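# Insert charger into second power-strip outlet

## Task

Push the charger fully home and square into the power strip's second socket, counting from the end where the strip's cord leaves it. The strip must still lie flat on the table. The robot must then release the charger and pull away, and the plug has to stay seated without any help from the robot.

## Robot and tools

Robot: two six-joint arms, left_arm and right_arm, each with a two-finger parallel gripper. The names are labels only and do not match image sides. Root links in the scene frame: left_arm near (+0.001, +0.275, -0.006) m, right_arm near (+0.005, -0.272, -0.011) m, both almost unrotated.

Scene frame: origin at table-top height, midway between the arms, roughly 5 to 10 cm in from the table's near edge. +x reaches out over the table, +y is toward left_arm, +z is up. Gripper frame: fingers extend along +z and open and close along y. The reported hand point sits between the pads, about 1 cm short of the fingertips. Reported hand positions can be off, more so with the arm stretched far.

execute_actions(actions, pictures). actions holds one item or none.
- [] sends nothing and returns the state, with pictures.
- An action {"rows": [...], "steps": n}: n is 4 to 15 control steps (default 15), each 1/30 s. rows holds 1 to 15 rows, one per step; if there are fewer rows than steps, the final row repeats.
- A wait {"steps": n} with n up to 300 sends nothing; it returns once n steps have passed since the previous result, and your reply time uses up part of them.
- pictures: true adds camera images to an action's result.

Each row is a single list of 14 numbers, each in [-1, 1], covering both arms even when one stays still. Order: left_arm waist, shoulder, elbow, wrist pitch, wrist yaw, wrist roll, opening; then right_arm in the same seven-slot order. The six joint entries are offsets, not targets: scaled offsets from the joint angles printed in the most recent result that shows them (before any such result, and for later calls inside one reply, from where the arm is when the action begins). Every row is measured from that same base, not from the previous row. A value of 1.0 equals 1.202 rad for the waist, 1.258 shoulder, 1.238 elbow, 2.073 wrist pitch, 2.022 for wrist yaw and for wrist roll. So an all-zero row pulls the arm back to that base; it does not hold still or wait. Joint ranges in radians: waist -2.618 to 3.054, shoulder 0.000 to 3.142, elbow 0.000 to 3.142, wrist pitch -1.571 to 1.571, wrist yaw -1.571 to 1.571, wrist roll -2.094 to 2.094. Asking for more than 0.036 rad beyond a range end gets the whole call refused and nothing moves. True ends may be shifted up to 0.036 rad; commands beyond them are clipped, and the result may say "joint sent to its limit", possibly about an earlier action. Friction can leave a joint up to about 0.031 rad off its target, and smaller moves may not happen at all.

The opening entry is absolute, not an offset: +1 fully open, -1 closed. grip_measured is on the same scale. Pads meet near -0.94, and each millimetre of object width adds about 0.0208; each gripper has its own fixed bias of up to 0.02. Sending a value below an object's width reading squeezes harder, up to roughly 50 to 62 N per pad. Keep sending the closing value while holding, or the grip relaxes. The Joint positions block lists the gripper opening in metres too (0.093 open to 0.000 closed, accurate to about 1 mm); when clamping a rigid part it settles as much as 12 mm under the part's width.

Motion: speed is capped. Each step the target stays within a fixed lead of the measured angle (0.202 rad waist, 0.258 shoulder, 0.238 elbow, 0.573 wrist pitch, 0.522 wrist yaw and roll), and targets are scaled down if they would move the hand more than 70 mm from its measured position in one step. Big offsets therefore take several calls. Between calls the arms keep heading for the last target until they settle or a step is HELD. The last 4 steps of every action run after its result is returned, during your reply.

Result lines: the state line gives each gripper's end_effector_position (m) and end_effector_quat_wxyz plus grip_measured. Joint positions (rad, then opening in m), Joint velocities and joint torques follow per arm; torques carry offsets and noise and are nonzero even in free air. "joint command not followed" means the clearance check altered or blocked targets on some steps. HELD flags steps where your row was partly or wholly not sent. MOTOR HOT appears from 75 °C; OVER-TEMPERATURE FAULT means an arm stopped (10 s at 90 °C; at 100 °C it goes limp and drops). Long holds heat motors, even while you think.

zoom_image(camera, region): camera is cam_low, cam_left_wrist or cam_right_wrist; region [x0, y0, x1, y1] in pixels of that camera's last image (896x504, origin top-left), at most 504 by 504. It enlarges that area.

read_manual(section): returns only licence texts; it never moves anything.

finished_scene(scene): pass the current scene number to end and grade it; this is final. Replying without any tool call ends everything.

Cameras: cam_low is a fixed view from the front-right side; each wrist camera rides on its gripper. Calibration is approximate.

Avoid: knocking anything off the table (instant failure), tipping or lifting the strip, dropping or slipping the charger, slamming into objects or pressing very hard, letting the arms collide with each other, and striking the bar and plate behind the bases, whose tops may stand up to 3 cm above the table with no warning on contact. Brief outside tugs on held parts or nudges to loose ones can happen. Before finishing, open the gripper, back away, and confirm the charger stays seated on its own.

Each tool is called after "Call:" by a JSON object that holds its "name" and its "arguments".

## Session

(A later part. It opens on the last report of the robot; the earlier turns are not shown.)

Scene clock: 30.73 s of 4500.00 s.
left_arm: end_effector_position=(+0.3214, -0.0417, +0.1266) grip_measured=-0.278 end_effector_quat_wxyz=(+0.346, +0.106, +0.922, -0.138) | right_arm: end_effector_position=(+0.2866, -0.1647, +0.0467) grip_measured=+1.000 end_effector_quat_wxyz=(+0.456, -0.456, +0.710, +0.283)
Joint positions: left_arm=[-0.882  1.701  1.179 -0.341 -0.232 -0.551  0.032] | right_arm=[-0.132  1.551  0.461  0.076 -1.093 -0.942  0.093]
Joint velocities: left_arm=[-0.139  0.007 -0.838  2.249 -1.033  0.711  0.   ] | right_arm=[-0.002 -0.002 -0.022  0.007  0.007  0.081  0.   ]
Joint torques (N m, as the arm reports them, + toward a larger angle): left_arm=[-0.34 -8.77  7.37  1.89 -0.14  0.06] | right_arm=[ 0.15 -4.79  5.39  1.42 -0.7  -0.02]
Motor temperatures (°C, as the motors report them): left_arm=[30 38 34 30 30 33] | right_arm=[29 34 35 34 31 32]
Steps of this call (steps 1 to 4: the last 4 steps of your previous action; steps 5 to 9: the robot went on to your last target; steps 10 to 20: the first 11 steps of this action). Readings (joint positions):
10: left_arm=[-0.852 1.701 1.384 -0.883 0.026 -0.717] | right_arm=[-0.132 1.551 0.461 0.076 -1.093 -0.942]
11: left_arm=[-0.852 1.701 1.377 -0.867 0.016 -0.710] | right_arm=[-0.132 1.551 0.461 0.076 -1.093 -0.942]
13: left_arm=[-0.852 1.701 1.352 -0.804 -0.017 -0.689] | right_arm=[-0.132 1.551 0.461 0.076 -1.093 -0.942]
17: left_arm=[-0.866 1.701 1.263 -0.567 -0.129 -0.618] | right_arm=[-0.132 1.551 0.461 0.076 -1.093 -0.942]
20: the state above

Call:
{"name": "execute_actions", "arguments": {"actions": [{"rows": [[-0.037,0.001,-0.160,0.355,-0.164,0.104,-0.5, 0,0,0,0,0,0,1],[-0.044,0.003,-0.180,0.380,-0.172,0.109,-0.5, 0,0,0,0,0,0,1],[-0.052,0.006,-0.205,0.405,-0.180,0.114,-0.5, 0,0,0,0,0,0,1],[-0.061,0.009,-0.233,0.430,-0.188,0.119,-0.5, 0,0,0,0,0,0,1],[-0.070,0.012,-0.263,0.454,-0.196,0.124,-0.5, 0,0,0,0,0,0,1],[-0.080,0.015,-0.293,0.477,-0.204,0.129,-0.5, 0,0,0,0,0,0,1],[-0.090,0.019,-0.323,0.499,-0.211,0.134,-0.5, 0,0,0,0,0,0,1],[-0.100,0.022,-0.353,0.519,-0.218,0.138,-0.5, 0,0,0,0,0,0,1],[-0.110,0.026,-0.383,0.536,-0.224,0.142,-0.5, 0,0,0,0,0,0,1],[-0.119,0.029,-0.412,0.549,-0.228,0.145,-0.5, 0,0,0,0,0,0,1],[-0.128,0.032,-0.440,0.558,-0.231,0.147,-0.5, 0,0,0,0,0,0,1],[-0.136,0.035,-0.465,0.563,-0.233,0.148,-0.5, 0,0,0,0,0,0,1],[-0.142,0.038,-0.487,0.5654,-0.2334,0.1484,-0.5, 0,0,0,0,0,0,1],[-0.147,0.040,-0.505,0.5654,-0.2334,0.1484,-0.5, 0,0,0,0,0,0,1],[-0.1498,0.0413,-0.517,0.5654,-0.2334,0.1484,-0.5, 0,0,0,0,0,0,1]], "steps": 15}]}}

Call:
{"name": "execute_actions", "arguments": {"actions": [{"steps": 18}], "pictures": true}}

Scene clock: 31.63 s of 4500.00 s.
left_arm: end_effector_position=(+0.3221, -0.0351, +0.1299) grip_measured=-0.278 end_effector_quat_wxyz=(+0.602, +0.098, +0.784, -0.116) | right_arm: end_effector_position=(+0.2866, -0.1647, +0.0467) grip_measured=+1.000 end_effector_quat_wxyz=(+0.456, -0.456, +0.710, +0.283)
Joint positions: left_arm=[-1.011  1.721  0.713  0.657 -0.639 -0.293  0.032] | right_arm=[-0.132  1.551  0.461  0.076 -1.093 -0.942  0.093]
Joint velocities: left_arm=[-0.325  0.188 -1.082  0.857 -0.315  0.212  0.   ] | right_arm=[-0.007 -0.007 -0.017 -0.037 -0.007 -0.022  0.   ]
Joint torques (N m, as the arm reports them, + toward a larger angle): left_arm=[ 0.1  -7.25  6.35  2.39 -0.22  0.02] | right_arm=[ 0.14 -4.75  5.4   1.42 -0.71 -0.02]
Motor temperatures (°C, as the motors report them): left_arm=[30 38 34 30 30 33] | right_arm=[29 34 35 34 31 32]
Steps of this call (steps 1 to 4: the last 4 steps of your previous action; steps 5 to 16: the robot went on to your last target; steps 17 to 27: the first 11 steps of this action). Readings (joint positions):
17: left_arm=[-0.913 1.701 1.012 0.310 -0.530 -0.363] | right_arm=[-0.132 1.551 0.461 0.076 -1.093 -0.942]
18: left_arm=[-0.914 1.701 1.003 0.332 -0.537 -0.359] | right_arm=[-0.132 1.551 0.461 0.076 -1.093 -0.942]
20: left_arm=[-0.925 1.701 0.965 0.399 -0.557 -0.347] | right_arm=[-0.132 1.551 0.461 0.076 -1.093 -0.942]
24: left_arm=[-0.972 1.704 0.827 0.554 -0.606 -0.316] | right_arm=[-0.132 1.551 0.461 0.076 -1.093 -0.942]
27: the state above

Scene clock: 32.23 s of 4500.00 s.
left_arm: end_effector_position=(+0.2955, -0.0143, +0.0899) grip_measured=-0.278 end_effector_quat_wxyz=(+0.597, +0.125, +0.788, -0.086) | right_arm: end_effector_position=(+0.2866, -0.1647, +0.0467) grip_measured=+1.000 end_effector_quat_wxyz=(+0.456, -0.456, +0.710, +0.283)
Joint positions: left_arm=[-1.056  1.748  0.553  0.796 -0.688 -0.261  0.032] | right_arm=[-0.132  1.551  0.461  0.076 -1.093 -0.942  0.093]
Joint velocities: left_arm=[ 0.012  0.007 -0.017 -0.037 -0.037  0.022  0.001] | right_arm=[-0.007  0.002 -0.022 -0.007  0.007  0.066  0.   ]
Joint torques (N m, as the arm reports them, + toward a larger angle): left_arm=[-0.29 -6.98  4.92  2.37 -0.2   0.03] | right_arm=[ 0.13 -4.78  5.42  1.42 -0.71 -0.03]
Motor temperatures (°C, as the motors report them): left_arm=[30 38 34 31 30 33] | right_arm=[29 34 35 34 31 32]
Kept back: nothing.
Steps of this call (steps 1 to 4: the last 4 steps of your previous action; steps 5 to 18: the robot went on to your last target). Readings (joint positions):
1: left_arm=[-1.023 1.727 0.677 0.683 -0.648 -0.286] | right_arm=[-0.132 1.551 0.461 0.076 -1.093 -0.942]
2: left_arm=[-1.033 1.733 0.643 0.704 -0.655 -0.281] | right_arm=[-0.132 1.551 0.461 0.076 -1.093 -0.942]
4: left_arm=[-1.049 1.743 0.586 0.730 -0.666 -0.273] | right_arm=[-0.132 1.551 0.461 0.076 -1.093 -0.942]
8: left_arm=[-1.056 1.748 0.553 0.764 -0.681 -0.265] | right_arm=[-0.132 1.551 0.461 0.076 -1.093 -0.942]
18: the state above
camera_calibration (this result's frames):
cam_left_wrist: T_world_to_cam=[[-0.303943, -0.95264, -0.00981348, 0.0718575], [-0.623812, 0.206793, -0.753721, 0.294568], [0.720054, -0.222966, -0.657121, -0.0714488], [0, 0, 0, 1]] pos_world=[0.257042, -0.00839101, 0.175777]
cam_right_wrist: T_world_to_cam=[[0.907342, -0.420388, 0.00193208, -0.329791], [-0.321545, -0.696951, -0.64099, 0.0456394], [0.270811, 0.580976, -0.767547, 0.133757], [0, 0, 0, 1]] pos_world=[0.277686, -0.184542, 0.132557]

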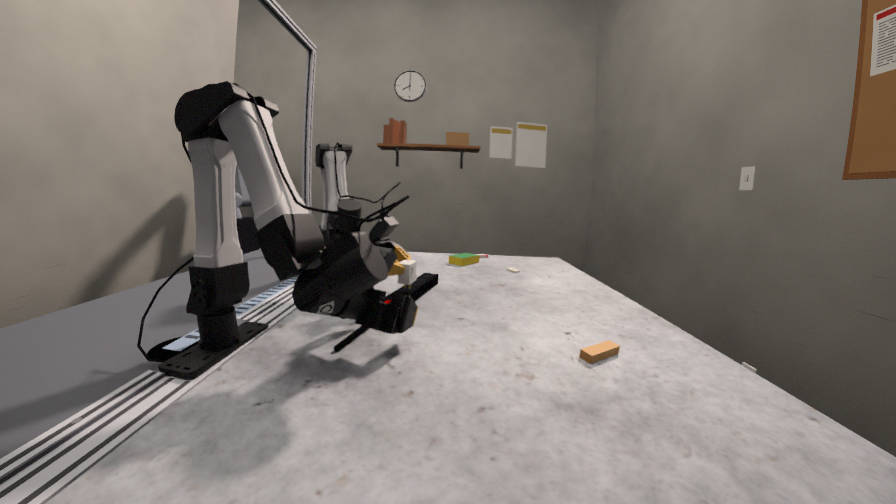

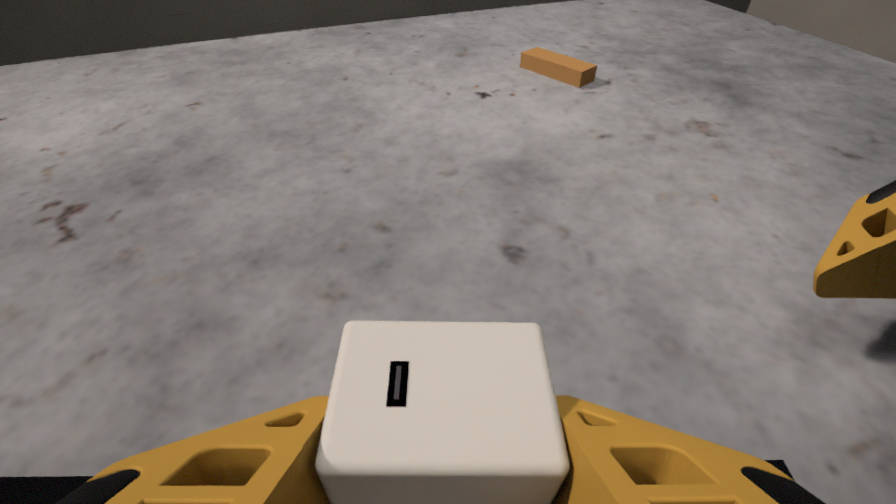

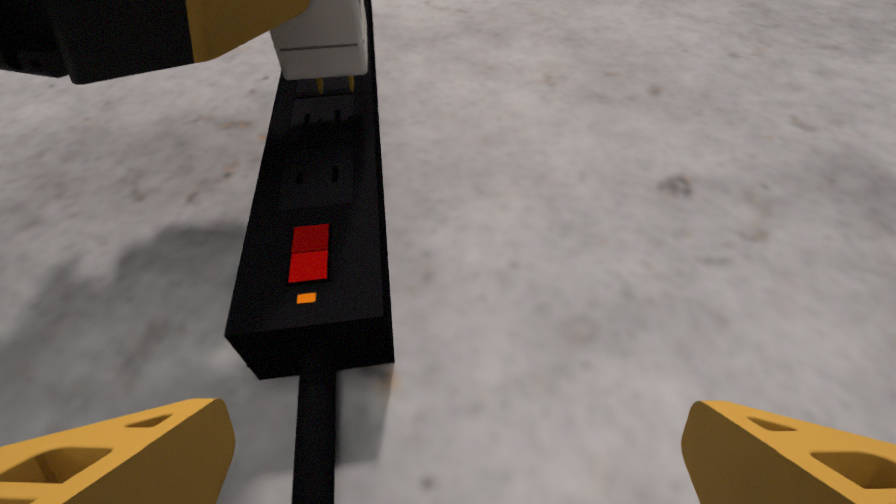

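Call:
{"name": "zoom_image", "arguments": {"camera": "cam_right_wrist", "region": [250, 20, 400, 170]}}

Region (250, 20, 400, 170) of cam_right_wrist's 896x504 image, scaled by 3.360, with more detail than that image has.

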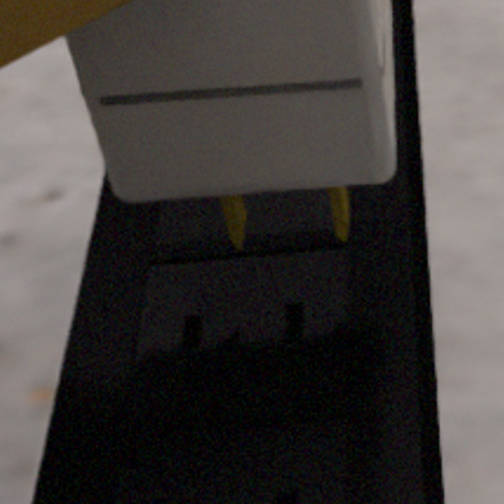

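Call:
{"name": "execute_actions", "arguments": {"actions": [], "pictures": false}}

Scene clock: 34.47 s of 4500.00 s.
left_arm: end_effector_position=(+0.2956, -0.0144, +0.0904) grip_measured=-0.278 end_effector_quat_wxyz=(+0.597, +0.124, +0.787, -0.087) | right_arm: end_effector_position=(+0.2866, -0.1647, +0.0467) grip_measured=+1.000 end_effector_quat_wxyz=(+0.456, -0.456, +0.710, +0.283)
Joint positions: left_arm=[-1.056  1.748  0.553  0.799 -0.689 -0.26   0.032] | right_arm=[-0.132  1.551  0.461  0.076 -1.093 -0.942  0.093]
Joint velocities: left_arm=[ 0.012 -0.012  0.002 -0.051 -0.051 -0.037 -0.   ] | right_arm=[-0.007 -0.022  0.002  0.007  0.051  0.066  0.   ]
Joint torques (N m, as the arm reports them, + toward a larger angle): left_arm=[-0.29 -6.93  4.9   2.41 -0.24  0.05] | right_arm=[ 0.12 -4.78  5.37  1.42 -0.71 -0.03]
Motor temperatures (°C, as the motors report them): left_arm=[30 38 34 31 30 33] | right_arm=[29 34 35 34 31 32]
Kept back: nothing.
Steps of this call (steps 1 to 15: the robot went on to your last target; steps 16 to 67: nothing new was sent). Readings (joint positions):
1: left_arm=[-1.056 1.748 0.553 0.797 -0.688 -0.261] | right_arm=[-0.132 1.551 0.461 0.076 -1.093 -0.942]
2: left_arm=[-1.056 1.748 0.553 0.797 -0.689 -0.260] | right_arm=[-0.132 1.551 0.461 0.076 -1.093 -0.942]
4: left_arm=[-1.056 1.748 0.553 0.798 -0.689 -0.260] | right_arm=[-0.132 1.551 0.461 0.076 -1.093 -0.942]
8: left_arm=[-1.056 1.748 0.553 0.799 -0.689 -0.260] | right_arm=[-0.132 1.551 0.461 0.076 -1.093 -0.942]
67: the state above
All arms were judged still, so your last target was given up. Only a new action makes them travel on or press farther. Fingers that are still opening or closing keep moving.

Call:
{"name": "execute_actions", "arguments": {"actions": [{"rows": [[-0.006,0.004,-0.010,0.020,-0.008,-0.004,-0.5, 0,0,0,0,0,0,1],[-0.009,0.004,-0.014,0.028,-0.012,-0.006,-0.5, 0,0,0,0,0,0,1],[-0.012,0.005,-0.018,0.035,-0.015,-0.008,-0.5, 0,0,0,0,0,0,1],[-0.015,0.006,-0.022,0.040,-0.017,-0.009,-0.5, 0,0,0,0,0,0,1],[-0.018,0.007,-0.026,0.0445,-0.019,-0.0097,-0.5, 0,0,0,0,0,0,1],[-0.020,0.009,-0.030,0.0445,-0.019,-0.0097,-0.5, 0,0,0,0,0,0,1],[-0.022,0.011,-0.034,0.0445,-0.019,-0.0097,-0.5, 0,0,0,0,0,0,1],[-0.0228,0.013,-0.038,0.0445,-0.019,-0.0097,-0.5, 0,0,0,0,0,0,1],[-0.0228,0.0145,-0.041,0.0445,-0.019,-0.0097,-0.5, 0,0,0,0,0,0,1],[-0.0228,0.0152,-0.0422,0.0445,-0.019,-0.0097,-0.5, 0,0,0,0,0,0,1]], "steps": 15}]}}

Call:
{"name": "execute_actions", "arguments": {"actions": [{"steps": 14}], "pictures": true}}

Call:
{"name": "zoom_image", "arguments": {"camera": "cam_right_wrist", "region": [265, 50, 385, 170]}}

Scene clock: 35.30 s of 4500.00 s.
left_arm: end_effector_position=(+0.2889, -0.0130, +0.0908) grip_measured=-0.278 end_effector_quat_wxyz=(+0.605, +0.117, +0.782, -0.095) | right_arm: end_effector_position=(+0.2866, -0.1647, +0.0467) grip_measured=+1.000 end_effector_quat_wxyz=(+0.456, -0.456, +0.710, +0.283)
Joint positions: left_arm=[-1.075  1.748  0.522  0.852 -0.708 -0.27   0.032] | right_arm=[-0.132  1.551  0.461  0.076 -1.093 -0.942  0.093]
Joint velocities: left_arm=[-0.012 -0.002 -0.081  0.037 -0.066 -0.022 -0.001] | right_arm=[-0.017 -0.017 -0.007  0.051 -0.022 -0.051  0.   ]
Joint torques (N m, as the arm reports them, + toward a larger angle): left_arm=[-0.35 -5.56  4.45  2.49 -0.21 -0.15] | right_arm=[ 0.11 -4.79  5.38  1.43 -0.71 -0.03]
Motor temperatures (°C, as the motors report them): left_arm=[30 38 34 31 30 33] | right_arm=[29 34 35 34 31 32]
Steps of this call (steps 1 to 14: nothing new was sent; steps 15 to 25: the first 11 steps of this action). Readings (joint positions):
15: left_arm=[-1.056 1.748 0.553 0.800 -0.689 -0.260] | right_arm=[-0.132 1.551 0.461 0.076 -1.093 -0.942]
16: left_arm=[-1.056 1.748 0.553 0.802 -0.690 -0.261] | right_arm=[-0.132 1.551 0.461 0.076 -1.093 -0.942]
18: left_arm=[-1.058 1.748 0.553 0.815 -0.697 -0.263] | right_arm=[-0.132 1.551 0.461 0.076 -1.093 -0.942]
22: left_arm=[-1.071 1.748 0.537 0.848 -0.706 -0.268] | right_arm=[-0.132 1.551 0.461 0.076 -1.093 -0.942]
25: the state above

Scene clock: 35.77 s of 4500.00 s.
left_arm: end_effector_position=(+0.2890, -0.0119, +0.0885) grip_measured=-0.278 end_effector_quat_wxyz=(+0.604, +0.116, +0.783, -0.093) | right_arm: end_effector_position=(+0.2866, -0.1647, +0.0467) grip_measured=+1.000 end_effector_quat_wxyz=(+0.456, -0.456, +0.710, +0.283)
Joint positions: left_arm=[-1.075  1.756  0.519  0.859 -0.713 -0.271  0.032] | right_arm=[-0.132  1.551  0.461  0.076 -1.093 -0.942  0.093]
Joint velocities: left_arm=[-0.012 -0.012  0.012 -0.022 -0.007  0.081 -0.   ] | right_arm=[-0.017  0.007 -0.002 -0.066  0.007  0.037  0.   ]
Joint torques (N m, as the arm reports them, + toward a larger angle): left_arm=[-0.41 -6.26  4.32  2.41 -0.22 -0.1 ] | right_arm=[ 0.12 -4.76  5.41  1.42 -0.72 -0.04]
Motor temperatures (°C, as the motors report them): left_arm=[30 38 34 32 30 33] | right_arm=[29 34 35 34 31 32]
Kept back: nothing.
Steps of this call (steps 1 to 4: the last 4 steps of your previous action; steps 5 to 14: the robot went on to your last target). Readings (joint positions):
1: left_arm=[-1.075 1.749 0.520 0.853 -0.710 -0.270] | right_arm=[-0.132 1.551 0.461 0.076 -1.093 -0.942]
2: left_arm=[-1.075 1.752 0.519 0.854 -0.711 -0.270] | right_arm=[-0.132 1.551 0.461 0.076 -1.093 -0.942]
4: left_arm=[-1.075 1.755 0.519 0.854 -0.711 -0.270] | right_arm=[-0.132 1.551 0.461 0.076 -1.093 -0.942]
8: left_arm=[-1.075 1.756 0.519 0.857 -0.712 -0.271] | right_arm=[-0.132 1.551 0.461 0.076 -1.093 -0.942]
14: the state above
camera_calibration (this result's frames):
cam_left_wrist: T_world_to_cam=[[-0.29834, -0.954425, 0.00809726, 0.0689451], [-0.613013, 0.185103, -0.768083, 0.286887], [0.731579, -0.234114, -0.640299, -0.0720919], [0, 0, 0, 1]] pos_world=[0.249175, -0.00417841, 0.173634]
cam_right_wrist: T_world_to_cam=[[0.907342, -0.420388, 0.00193208, -0.329791], [-0.321545, -0.696951, -0.64099, 0.0456394], [0.270811, 0.580976, -0.767547, 0.133757], [0, 0, 0, 1]] pos_world=[0.277686, -0.184542, 0.132557]

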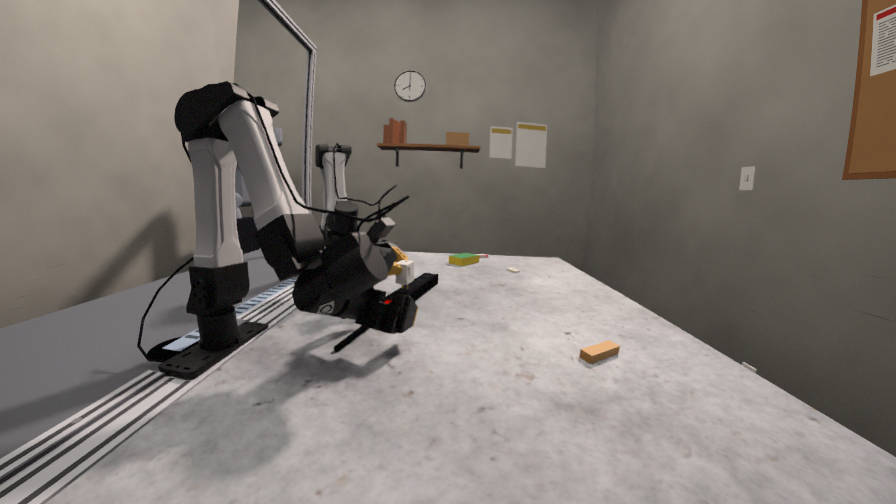

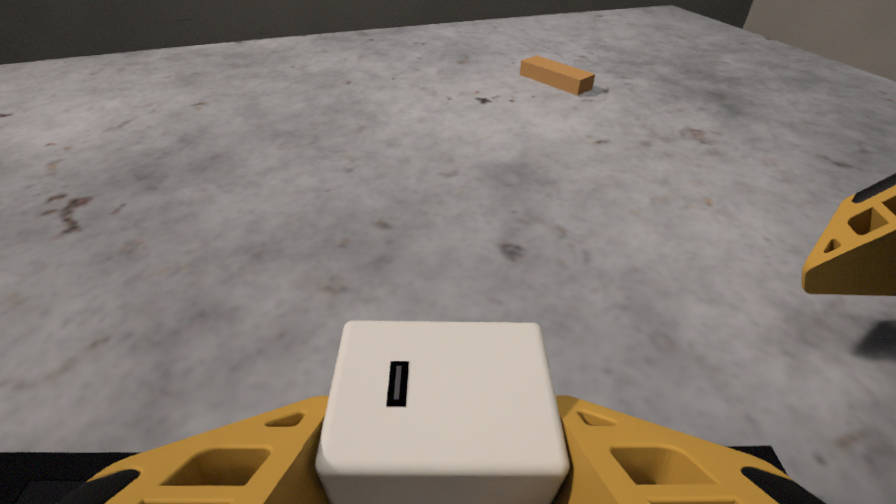

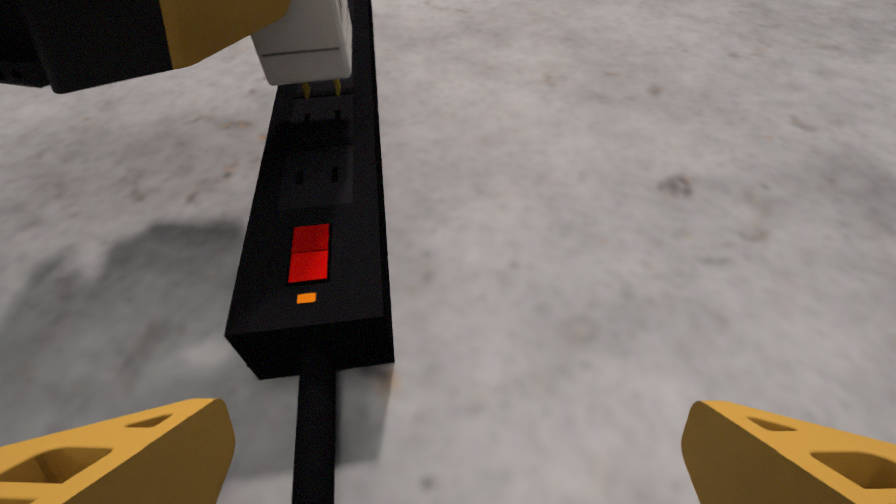

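Region (265, 50, 385, 170) of cam_right_wrist's 896x504 image, scaled by 4.200, with more detail than that image has.

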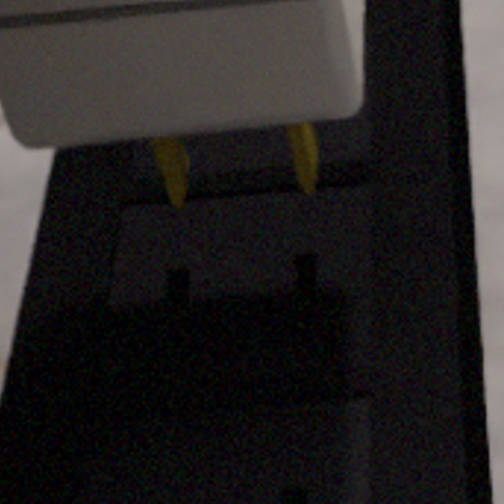

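Call:
{"name": "zoom_image", "arguments": {"camera": "cam_low", "region": [375, 245, 445, 315]}}

Call:
{"name": "zoom_image", "arguments": {"camera": "cam_left_wrist", "region": [660, 400, 860, 504]}}

Region (375, 245, 445, 315) of cam_low's 896x504 image, scaled by 7.200, with more detail than that image has.

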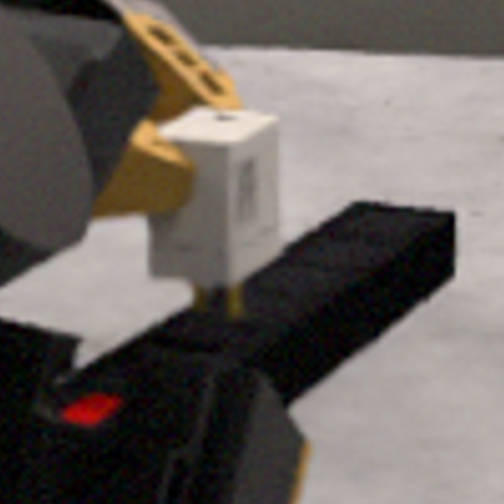

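Region (660, 400, 860, 504) of cam_left_wrist's 896x504 image, scaled by 2.520, with more detail than that image has; it fills the top 262 rows of this view, and the rest is white.

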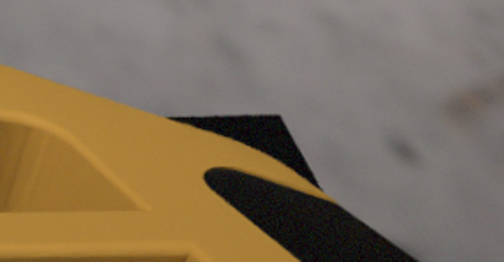

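Call:
{"name": "execute_actions", "arguments": {"actions": [{"rows": [[-0.007,0.008,-0.014,0.017,-0.008,-0.005,-0.5, 0,0,0,0,0,0,1],[-0.010,0.010,-0.015,0.020,-0.010,-0.006,-0.5, 0,0,0,0,0,0,1],[-0.012,0.012,-0.016,0.022,-0.012,-0.007,-0.5, 0,0,0,0,0,0,1],[-0.014,0.014,-0.017,0.0239,-0.0129,-0.0074,-0.5, 0,0,0,0,0,0,1],[-0.016,0.016,-0.0179,0.0239,-0.0129,-0.0074,-0.5, 0,0,0,0,0,0,1],[-0.017,0.018,-0.0179,0.0239,-0.0129,-0.0074,-0.5, 0,0,0,0,0,0,1],[-0.017,0.020,-0.0179,0.0239,-0.0129,-0.0074,-0.5, 0,0,0,0,0,0,1],[-0.017,0.0219,-0.0179,0.0239,-0.0129,-0.0074,-0.5, 0,0,0,0,0,0,1]], "steps": 15}]}}

Call:
{"name": "execute_actions", "arguments": {"actions": [{"steps": 10}], "pictures": true}}

Call:
{"name": "zoom_image", "arguments": {"camera": "cam_right_wrist", "region": [270, 60, 370, 160]}}

Scene clock: 40.20 s of 4500.00 s.
left_arm: end_effector_position=(+0.2865, -0.0148, +0.0863) grip_measured=-0.278 end_effector_quat_wxyz=(+0.605, +0.116, +0.782, -0.096) | right_arm: end_effector_position=(+0.2866, -0.1647, +0.0467) grip_measured=+1.000 end_effector_quat_wxyz=(+0.456, -0.456, +0.710, +0.283)
Joint positions: left_arm=[-1.088  1.772  0.519  0.876 -0.722 -0.277  0.032] | right_arm=[-0.132  1.551  0.461  0.076 -1.093 -0.942  0.093]
Joint velocities: left_arm=[-0.012  0.042  0.002 -0.022  0.051 -0.081 -0.   ] | right_arm=[-0.007 -0.007 -0.022  0.007 -0.037 -0.022  0.   ]
Joint torques (N m, as the arm reports them, + toward a larger angle): left_arm=[-0.43 -6.55  3.77  2.4  -0.23 -0.15] | right_arm=[ 0.13 -4.76  5.39  1.42 -0.71 -0.03]
Motor temperatures (°C, as the motors report them): left_arm=[30 38 34 33 30 33] | right_arm=[29 34 35 34 31 32]
Steps of this call (steps 1 to 15: the robot went on to your last target; steps 16 to 90: nothing new was sent; then 1.07 s passed at rest; steps 91 to 101: the first 11 steps of this action). Readings (joint positions):
91: left_arm=[-1.075 1.756 0.519 0.860 -0.713 -0.272] | right_arm=[-0.132 1.551 0.461 0.076 -1.093 -0.942]
92: left_arm=[-1.075 1.756 0.519 0.861 -0.713 -0.272] | right_arm=[-0.132 1.551 0.461 0.076 -1.093 -0.942]
94: left_arm=[-1.077 1.756 0.519 0.865 -0.717 -0.274] | right_arm=[-0.132 1.551 0.461 0.076 -1.093 -0.942]
98: left_arm=[-1.086 1.763 0.519 0.876 -0.721 -0.276] | right_arm=[-0.132 1.551 0.461 0.076 -1.093 -0.942]
101: the state above

Scene clock: 40.53 s of 4500.00 s.
left_arm: end_effector_position=(+0.2866, -0.0145, +0.0858) grip_measured=-0.278 end_effector_quat_wxyz=(+0.605, +0.115, +0.782, -0.095) | right_arm: end_effector_position=(+0.2866, -0.1647, +0.0467) grip_measured=+1.000 end_effector_quat_wxyz=(+0.456, -0.456, +0.710, +0.283)
Joint positions: left_arm=[-1.088  1.773  0.519  0.877 -0.724 -0.278  0.032] | right_arm=[-0.132  1.551  0.461  0.076 -1.093 -0.942  0.093]
Joint velocities: left_arm=[ 0.007  0.002  0.002 -0.051 -0.022  0.022 -0.001] | right_arm=[-0.002 -0.022 -0.012 -0.022  0.007  0.037  0.   ]
Joint torques (N m, as the arm reports them, + toward a larger angle): left_arm=[-0.46 -6.34  3.85  2.4  -0.2  -0.12] | right_arm=[ 0.08 -4.77  5.39  1.42 -0.71 -0.03]
Motor temperatures (°C, as the motors report them): left_arm=[30 38 34 33 30 33] | right_arm=[29 34 35 34 31 32]
Kept back: nothing.
Steps of this call (steps 1 to 4: the last 4 steps of your previous action; steps 5 to 10: the robot went on to your last target). Readings (joint positions):
1: left_arm=[-1.088 1.773 0.519 0.876 -0.722 -0.277] | right_arm=[-0.132 1.551 0.461 0.076 -1.093 -0.942]
2: left_arm=[-1.088 1.773 0.519 0.876 -0.723 -0.277] | right_arm=[-0.132 1.551 0.461 0.076 -1.093 -0.942]
4: left_arm=[-1.088 1.773 0.519 0.877 -0.723 -0.277] | right_arm=[-0.132 1.551 0.461 0.076 -1.093 -0.942]
8: left_arm=[-1.088 1.773 0.519 0.877 -0.723 -0.278] | right_arm=[-0.132 1.551 0.461 0.076 -1.093 -0.942]
10: the state above
camera_calibration (this result's frames):
cam_left_wrist: T_world_to_cam=[[-0.298617, -0.954299, 0.0118793, 0.0655575], [-0.61138, 0.181724, -0.770189, 0.283525], [0.732831, -0.237254, -0.637706, -0.0733151], [0, 0, 0, 1]] pos_world=[0.246646, -0.00635618, 0.170836]
cam_right_wrist: T_world_to_cam=[[0.907342, -0.420388, 0.00193208, -0.329791], [-0.321545, -0.696951, -0.64099, 0.0456394], [0.270811, 0.580976, -0.767547, 0.133757], [0, 0, 0, 1]] pos_world=[0.277686, -0.184542, 0.132557]

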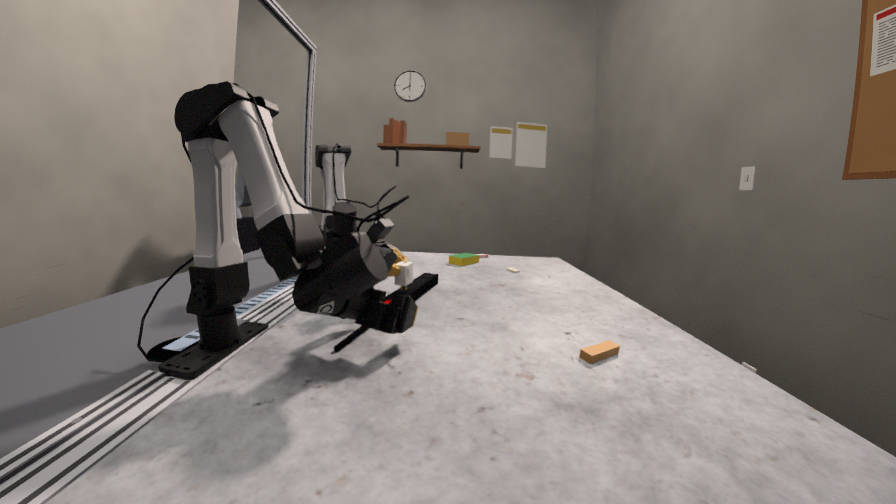

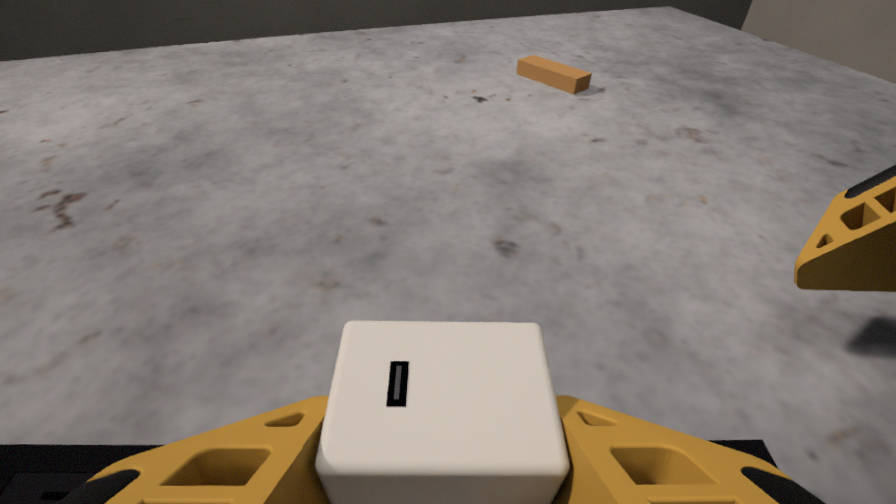

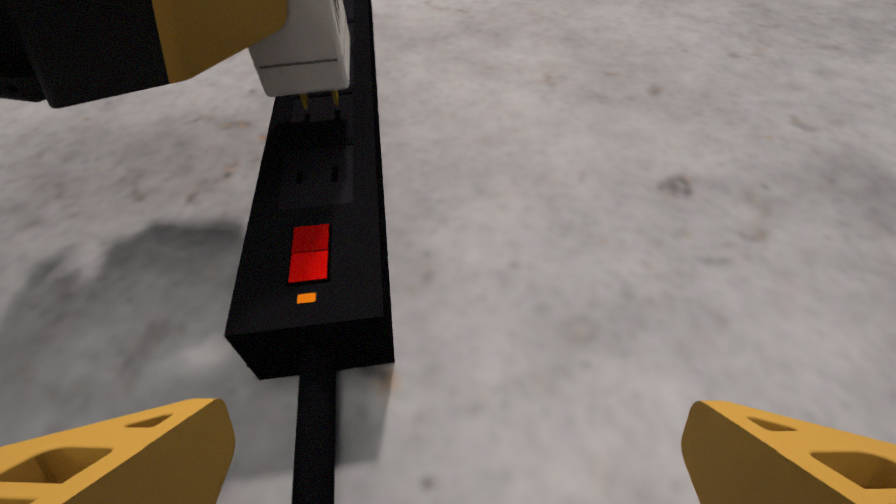

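Region (270, 60, 370, 160) of cam_right_wrist's 896x504 image, scaled by 5.040, with more detail than that image has.

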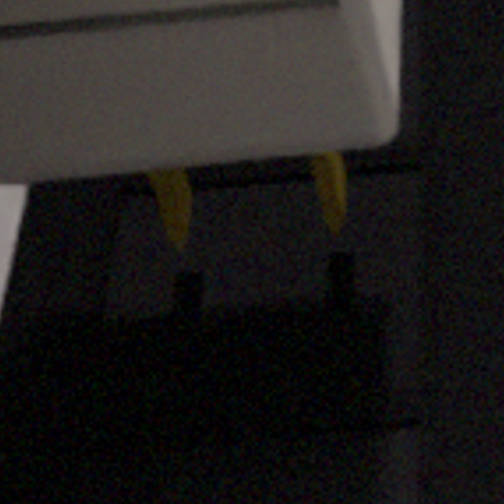

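Call:
{"name": "zoom_image", "arguments": {"camera": "cam_left_wrist", "region": [0, 424, 160, 504]}}

Call:
{"name": "zoom_image", "arguments": {"camera": "cam_left_wrist", "region": [700, 410, 820, 490]}}

Call:
{"name": "zoom_image", "arguments": {"camera": "cam_low", "region": [380, 255, 430, 305]}}

Region (0, 424, 160, 504) of cam_left_wrist's 896x504 image, scaled by 3.150, with more detail than that image has.

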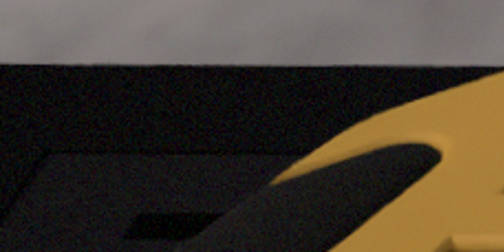

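Region (700, 410, 820, 490) of cam_left_wrist's 896x504 image, scaled by 4.200, with more detail than that image has.

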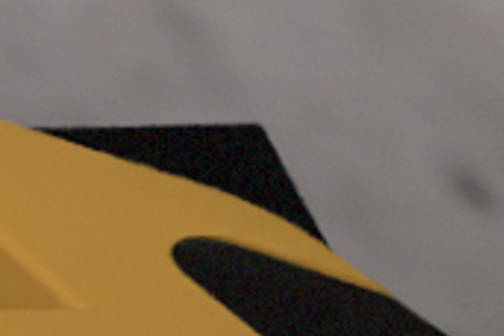

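Region (380, 255, 430, 305) of cam_low's 896x504 image, scaled by 10.080, with more detail than that image has.

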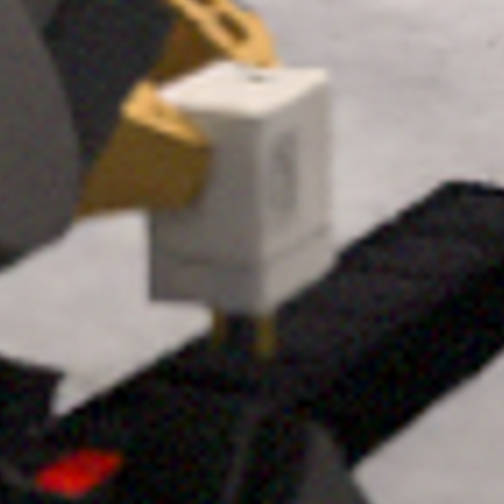

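Call:
{"name": "execute_actions", "arguments": {"actions": [{"rows": [[-0.005,0.008,0,0,0,0,-0.5, 0,0,0,0,0,0,1],[-0.007,0.011,0,0,0,0,-0.5, 0,0,0,0,0,0,1],[-0.0081,0.013,0,0,0,0,-0.5, 0,0,0,0,0,0,1],[-0.0081,0.015,0,0,0,0,-0.5, 0,0,0,0,0,0,1],[-0.0081,0.0165,0,0,0,0,-0.5, 0,0,0,0,0,0,1],[-0.0081,0.018,0,0,0,0,-0.5, 0,0,0,0,0,0,1],[-0.0081,0.0189,0,0,0,0,-0.5, 0,0,0,0,0,0,1]], "steps": 15}], "pictures": true}}

Call:
{"name": "zoom_image", "arguments": {"camera": "cam_right_wrist", "region": [280, 75, 360, 155]}}

Scene clock: 47.30 s of 4500.00 s.
left_arm: end_effector_position=(+0.2863, -0.0137, +0.0807) grip_measured=-0.278 end_effector_quat_wxyz=(+0.601, +0.119, +0.785, -0.089) | right_arm: end_effector_position=(+0.2866, -0.1647, +0.0467) grip_measured=+1.000 end_effector_quat_wxyz=(+0.456, -0.456, +0.710, +0.283)
Joint positions: left_arm=[-1.088  1.783  0.519  0.868 -0.724 -0.278  0.032] | right_arm=[-0.132  1.551  0.461  0.076 -1.093 -0.942  0.093]
Joint velocities: left_arm=[ 0.002  0.012 -0.012  0.007 -0.007  0.007 -0.001] | right_arm=[ 0.012 -0.032 -0.002  0.007  0.022 -0.037  0.   ]
Joint torques (N m, as the arm reports them, + toward a larger angle): left_arm=[-0.55 -6.    5.82  2.18 -0.1  -0.07] | right_arm=[ 0.14 -4.76  5.39  1.42 -0.71 -0.02]
Motor temperatures (°C, as the motors report them): left_arm=[30 38 34 34 30 33] | right_arm=[29 35 36 35 31 32]
Steps of this call (steps 1 to 15: the robot went on to your last target; steps 16 to 90: nothing new was sent; then 3.40 s passed at rest; steps 91 to 101: the first 11 steps of this action). Readings (joint positions):
91: left_arm=[-1.088 1.773 0.519 0.876 -0.724 -0.278] | right_arm=[-0.132 1.551 0.461 0.076 -1.093 -0.942]
92: left_arm=[-1.088 1.773 0.519 0.874 -0.724 -0.278] | right_arm=[-0.132 1.551 0.461 0.076 -1.093 -0.942]
94: left_arm=[-1.088 1.773 0.519 0.870 -0.724 -0.278] | right_arm=[-0.132 1.551 0.461 0.076 -1.093 -0.942]
98: left_arm=[-1.088 1.779 0.519 0.868 -0.724 -0.278] | right_arm=[-0.132 1.551 0.461 0.076 -1.093 -0.942]
101: the state above
camera_calibration (this result's frames):
cam_left_wrist: T_world_to_cam=[[-0.298093, -0.954537, -0.000487299, 0.0671677], [-0.618132, 0.193426, -0.761905, 0.280676], [0.727361, -0.226818, -0.647689, -0.0736454], [0, 0, 0, 1]] pos_world=[0.247084, -0.00688022, 0.166182]
cam_right_wrist: T_world_to_cam=[[0.907342, -0.420388, 0.00193208, -0.329791], [-0.321545, -0.696951, -0.64099, 0.0456394], [0.270811, 0.580976, -0.767547, 0.133757], [0, 0, 0, 1]] pos_world=[0.277686, -0.184542, 0.132557]

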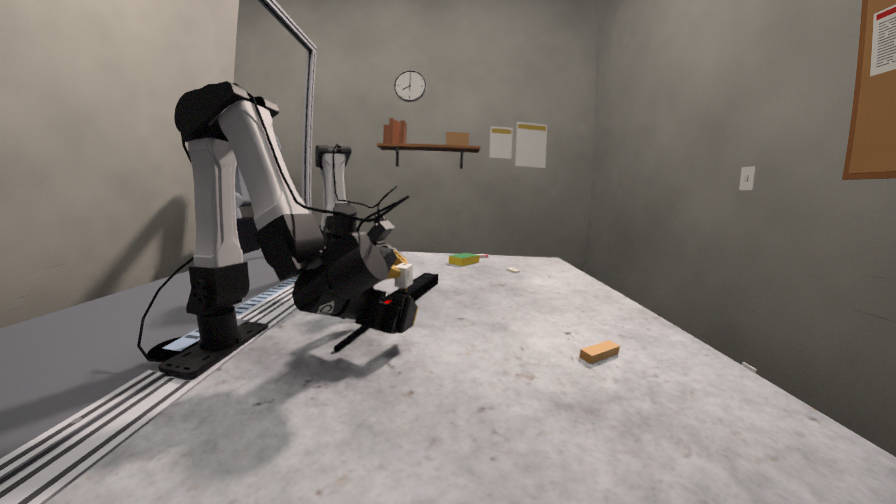

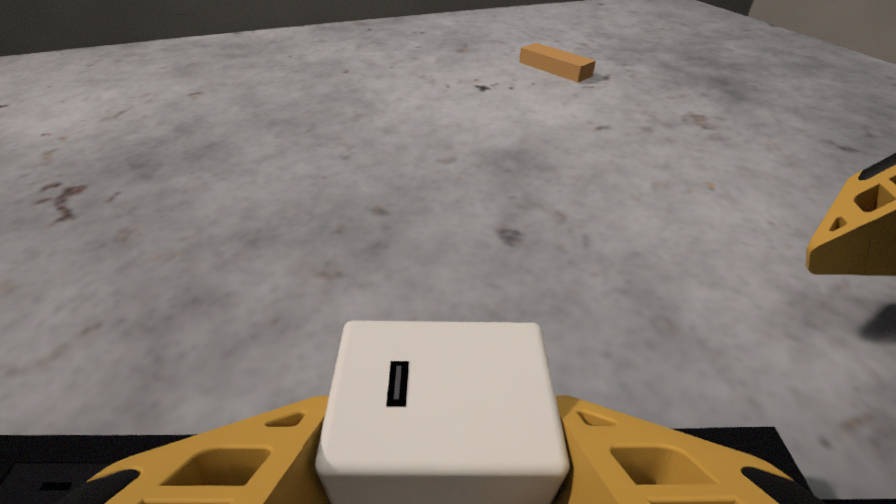

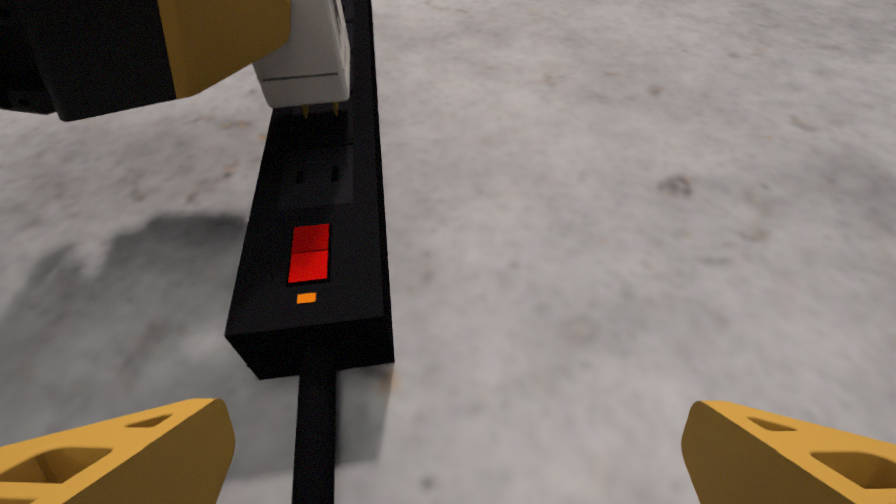

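Region (280, 75, 360, 155) of cam_right_wrist's 896x504 image, scaled by 6.300, with more detail than that image has.

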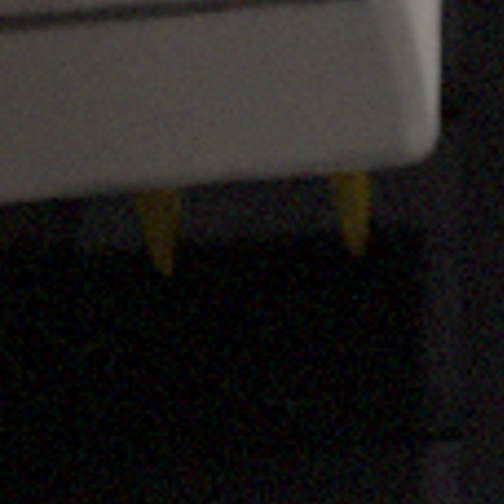

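Call:
{"name": "execute_actions", "arguments": {"actions": []}}

Scene clock: 48.40 s of 4500.00 s.
left_arm: end_effector_position=(+0.2863, -0.0137, +0.0807) grip_measured=-0.278 end_effector_quat_wxyz=(+0.601, +0.119, +0.785, -0.089) | right_arm: end_effector_position=(+0.2866, -0.1647, +0.0467) grip_measured=+1.000 end_effector_quat_wxyz=(+0.456, -0.456, +0.710, +0.283)
Joint positions: left_arm=[-1.088  1.783  0.519  0.868 -0.724 -0.278  0.032] | right_arm=[-0.132  1.551  0.461  0.076 -1.093 -0.942  0.093]
Joint velocities: left_arm=[-0.012  0.017 -0.002 -0.037 -0.007  0.022 -0.   ] | right_arm=[-0.022  0.007 -0.002 -0.007 -0.066  0.007  0.   ]
Joint torques (N m, as the arm reports them, + toward a larger angle): left_arm=[-0.51 -6.14  5.91  2.15 -0.1  -0.04] | right_arm=[ 0.1  -4.79  5.39  1.42 -0.7  -0.03]
Motor temperatures (°C, as the motors report them): left_arm=[30 38 34 34 30 33] | right_arm=[29 35 36 35 31 32]
Kept back: nothing.
Steps of this call (steps 1 to 4: the last 4 steps of your previous action; steps 5 to 15: the robot went on to your last target; steps 16 to 33: nothing new was sent). Readings (joint positions):
1: left_arm=[-1.088 1.783 0.519 0.868 -0.724 -0.278] | right_arm=[-0.132 1.551 0.461 0.076 -1.093 -0.942]
2: left_arm=[-1.088 1.783 0.519 0.868 -0.724 -0.278] | right_arm=[-0.132 1.551 0.461 0.076 -1.093 -0.942]
4: left_arm=[-1.088 1.783 0.519 0.868 -0.724 -0.278] | right_arm=[-0.132 1.551 0.461 0.076 -1.093 -0.942]
8: left_arm=[-1.088 1.783 0.519 0.868 -0.724 -0.278] | right_arm=[-0.132 1.551 0.461 0.076 -1.093 -0.942]
33: the state above
All arms were judged still, so your last target was given up. Only a new action makes them travel on or press farther. Fingers that are still opening or closing keep moving.
camera_calibration (this result's frames):
cam_left_wrist: T_world_to_cam=[[-0.298093, -0.954537, -0.000487299, 0.0671677], [-0.618132, 0.193426, -0.761905, 0.280676], [0.727361, -0.226818, -0.647689, -0.0736454], [0, 0, 0, 1]] pos_world=[0.247084, -0.00688022, 0.166182]
cam_right_wrist: T_world_to_cam=[[0.907342, -0.420388, 0.00193208, -0.329791], [-0.321545, -0.696951, -0.64099, 0.0456394], [0.270811, 0.580976, -0.767547, 0.133757], [0, 0, 0, 1]] pos_world=[0.277686, -0.184542, 0.132557]

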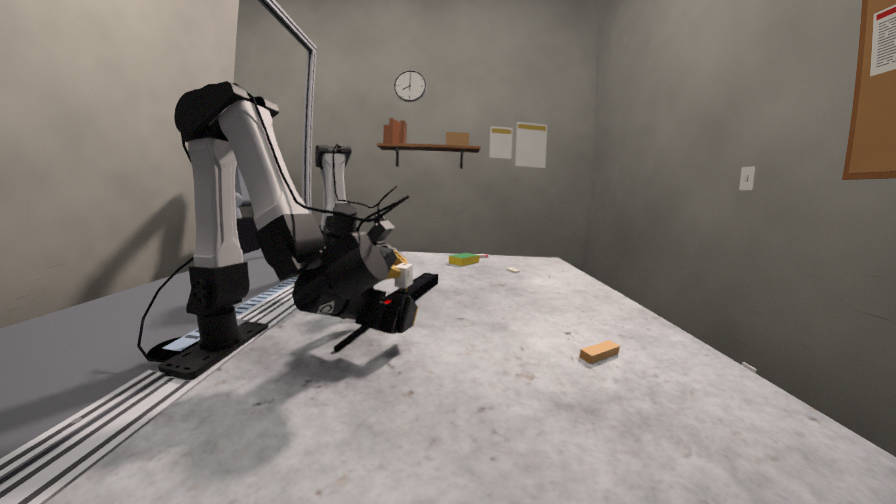

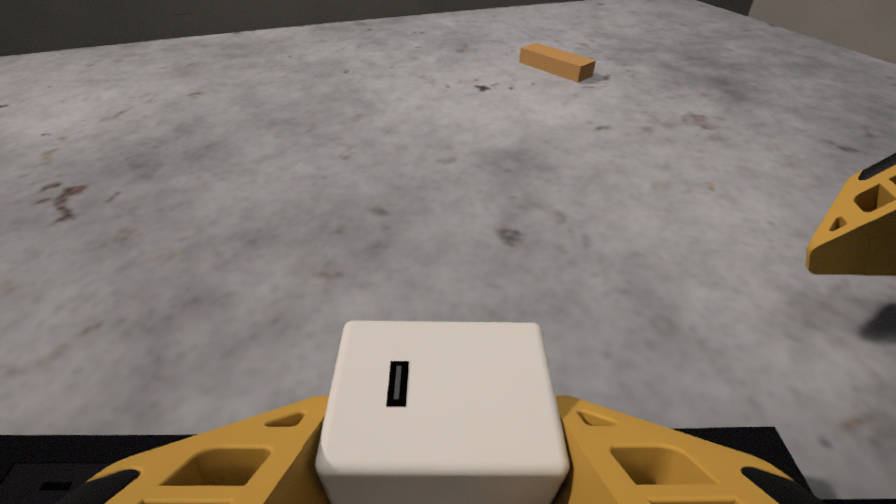

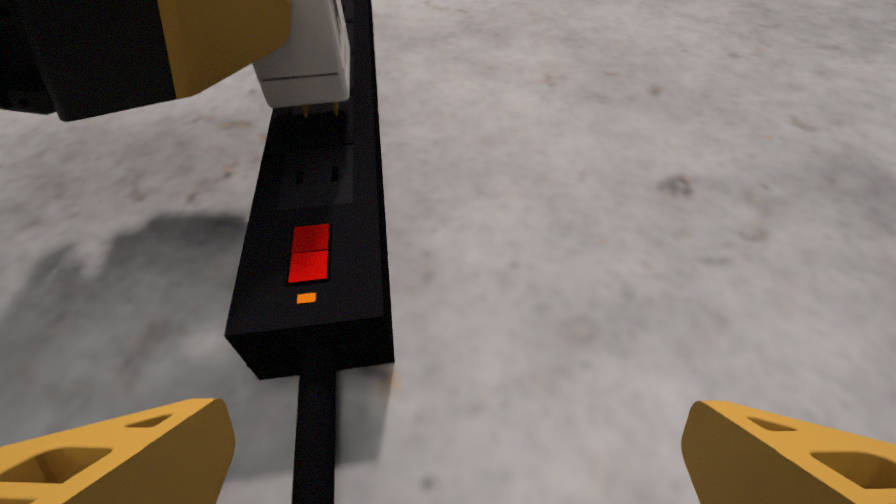

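Call:
{"name": "zoom_image", "arguments": {"camera": "cam_right_wrist", "region": [260, 60, 380, 200]}}

Region (260, 60, 380, 200) of cam_right_wrist's 896x504 image, scaled by 3.600, with more detail than that image has; it fills the left 432 columns of this view, and the rest is white.

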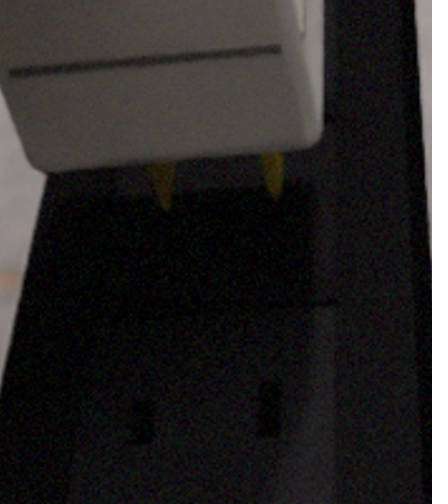

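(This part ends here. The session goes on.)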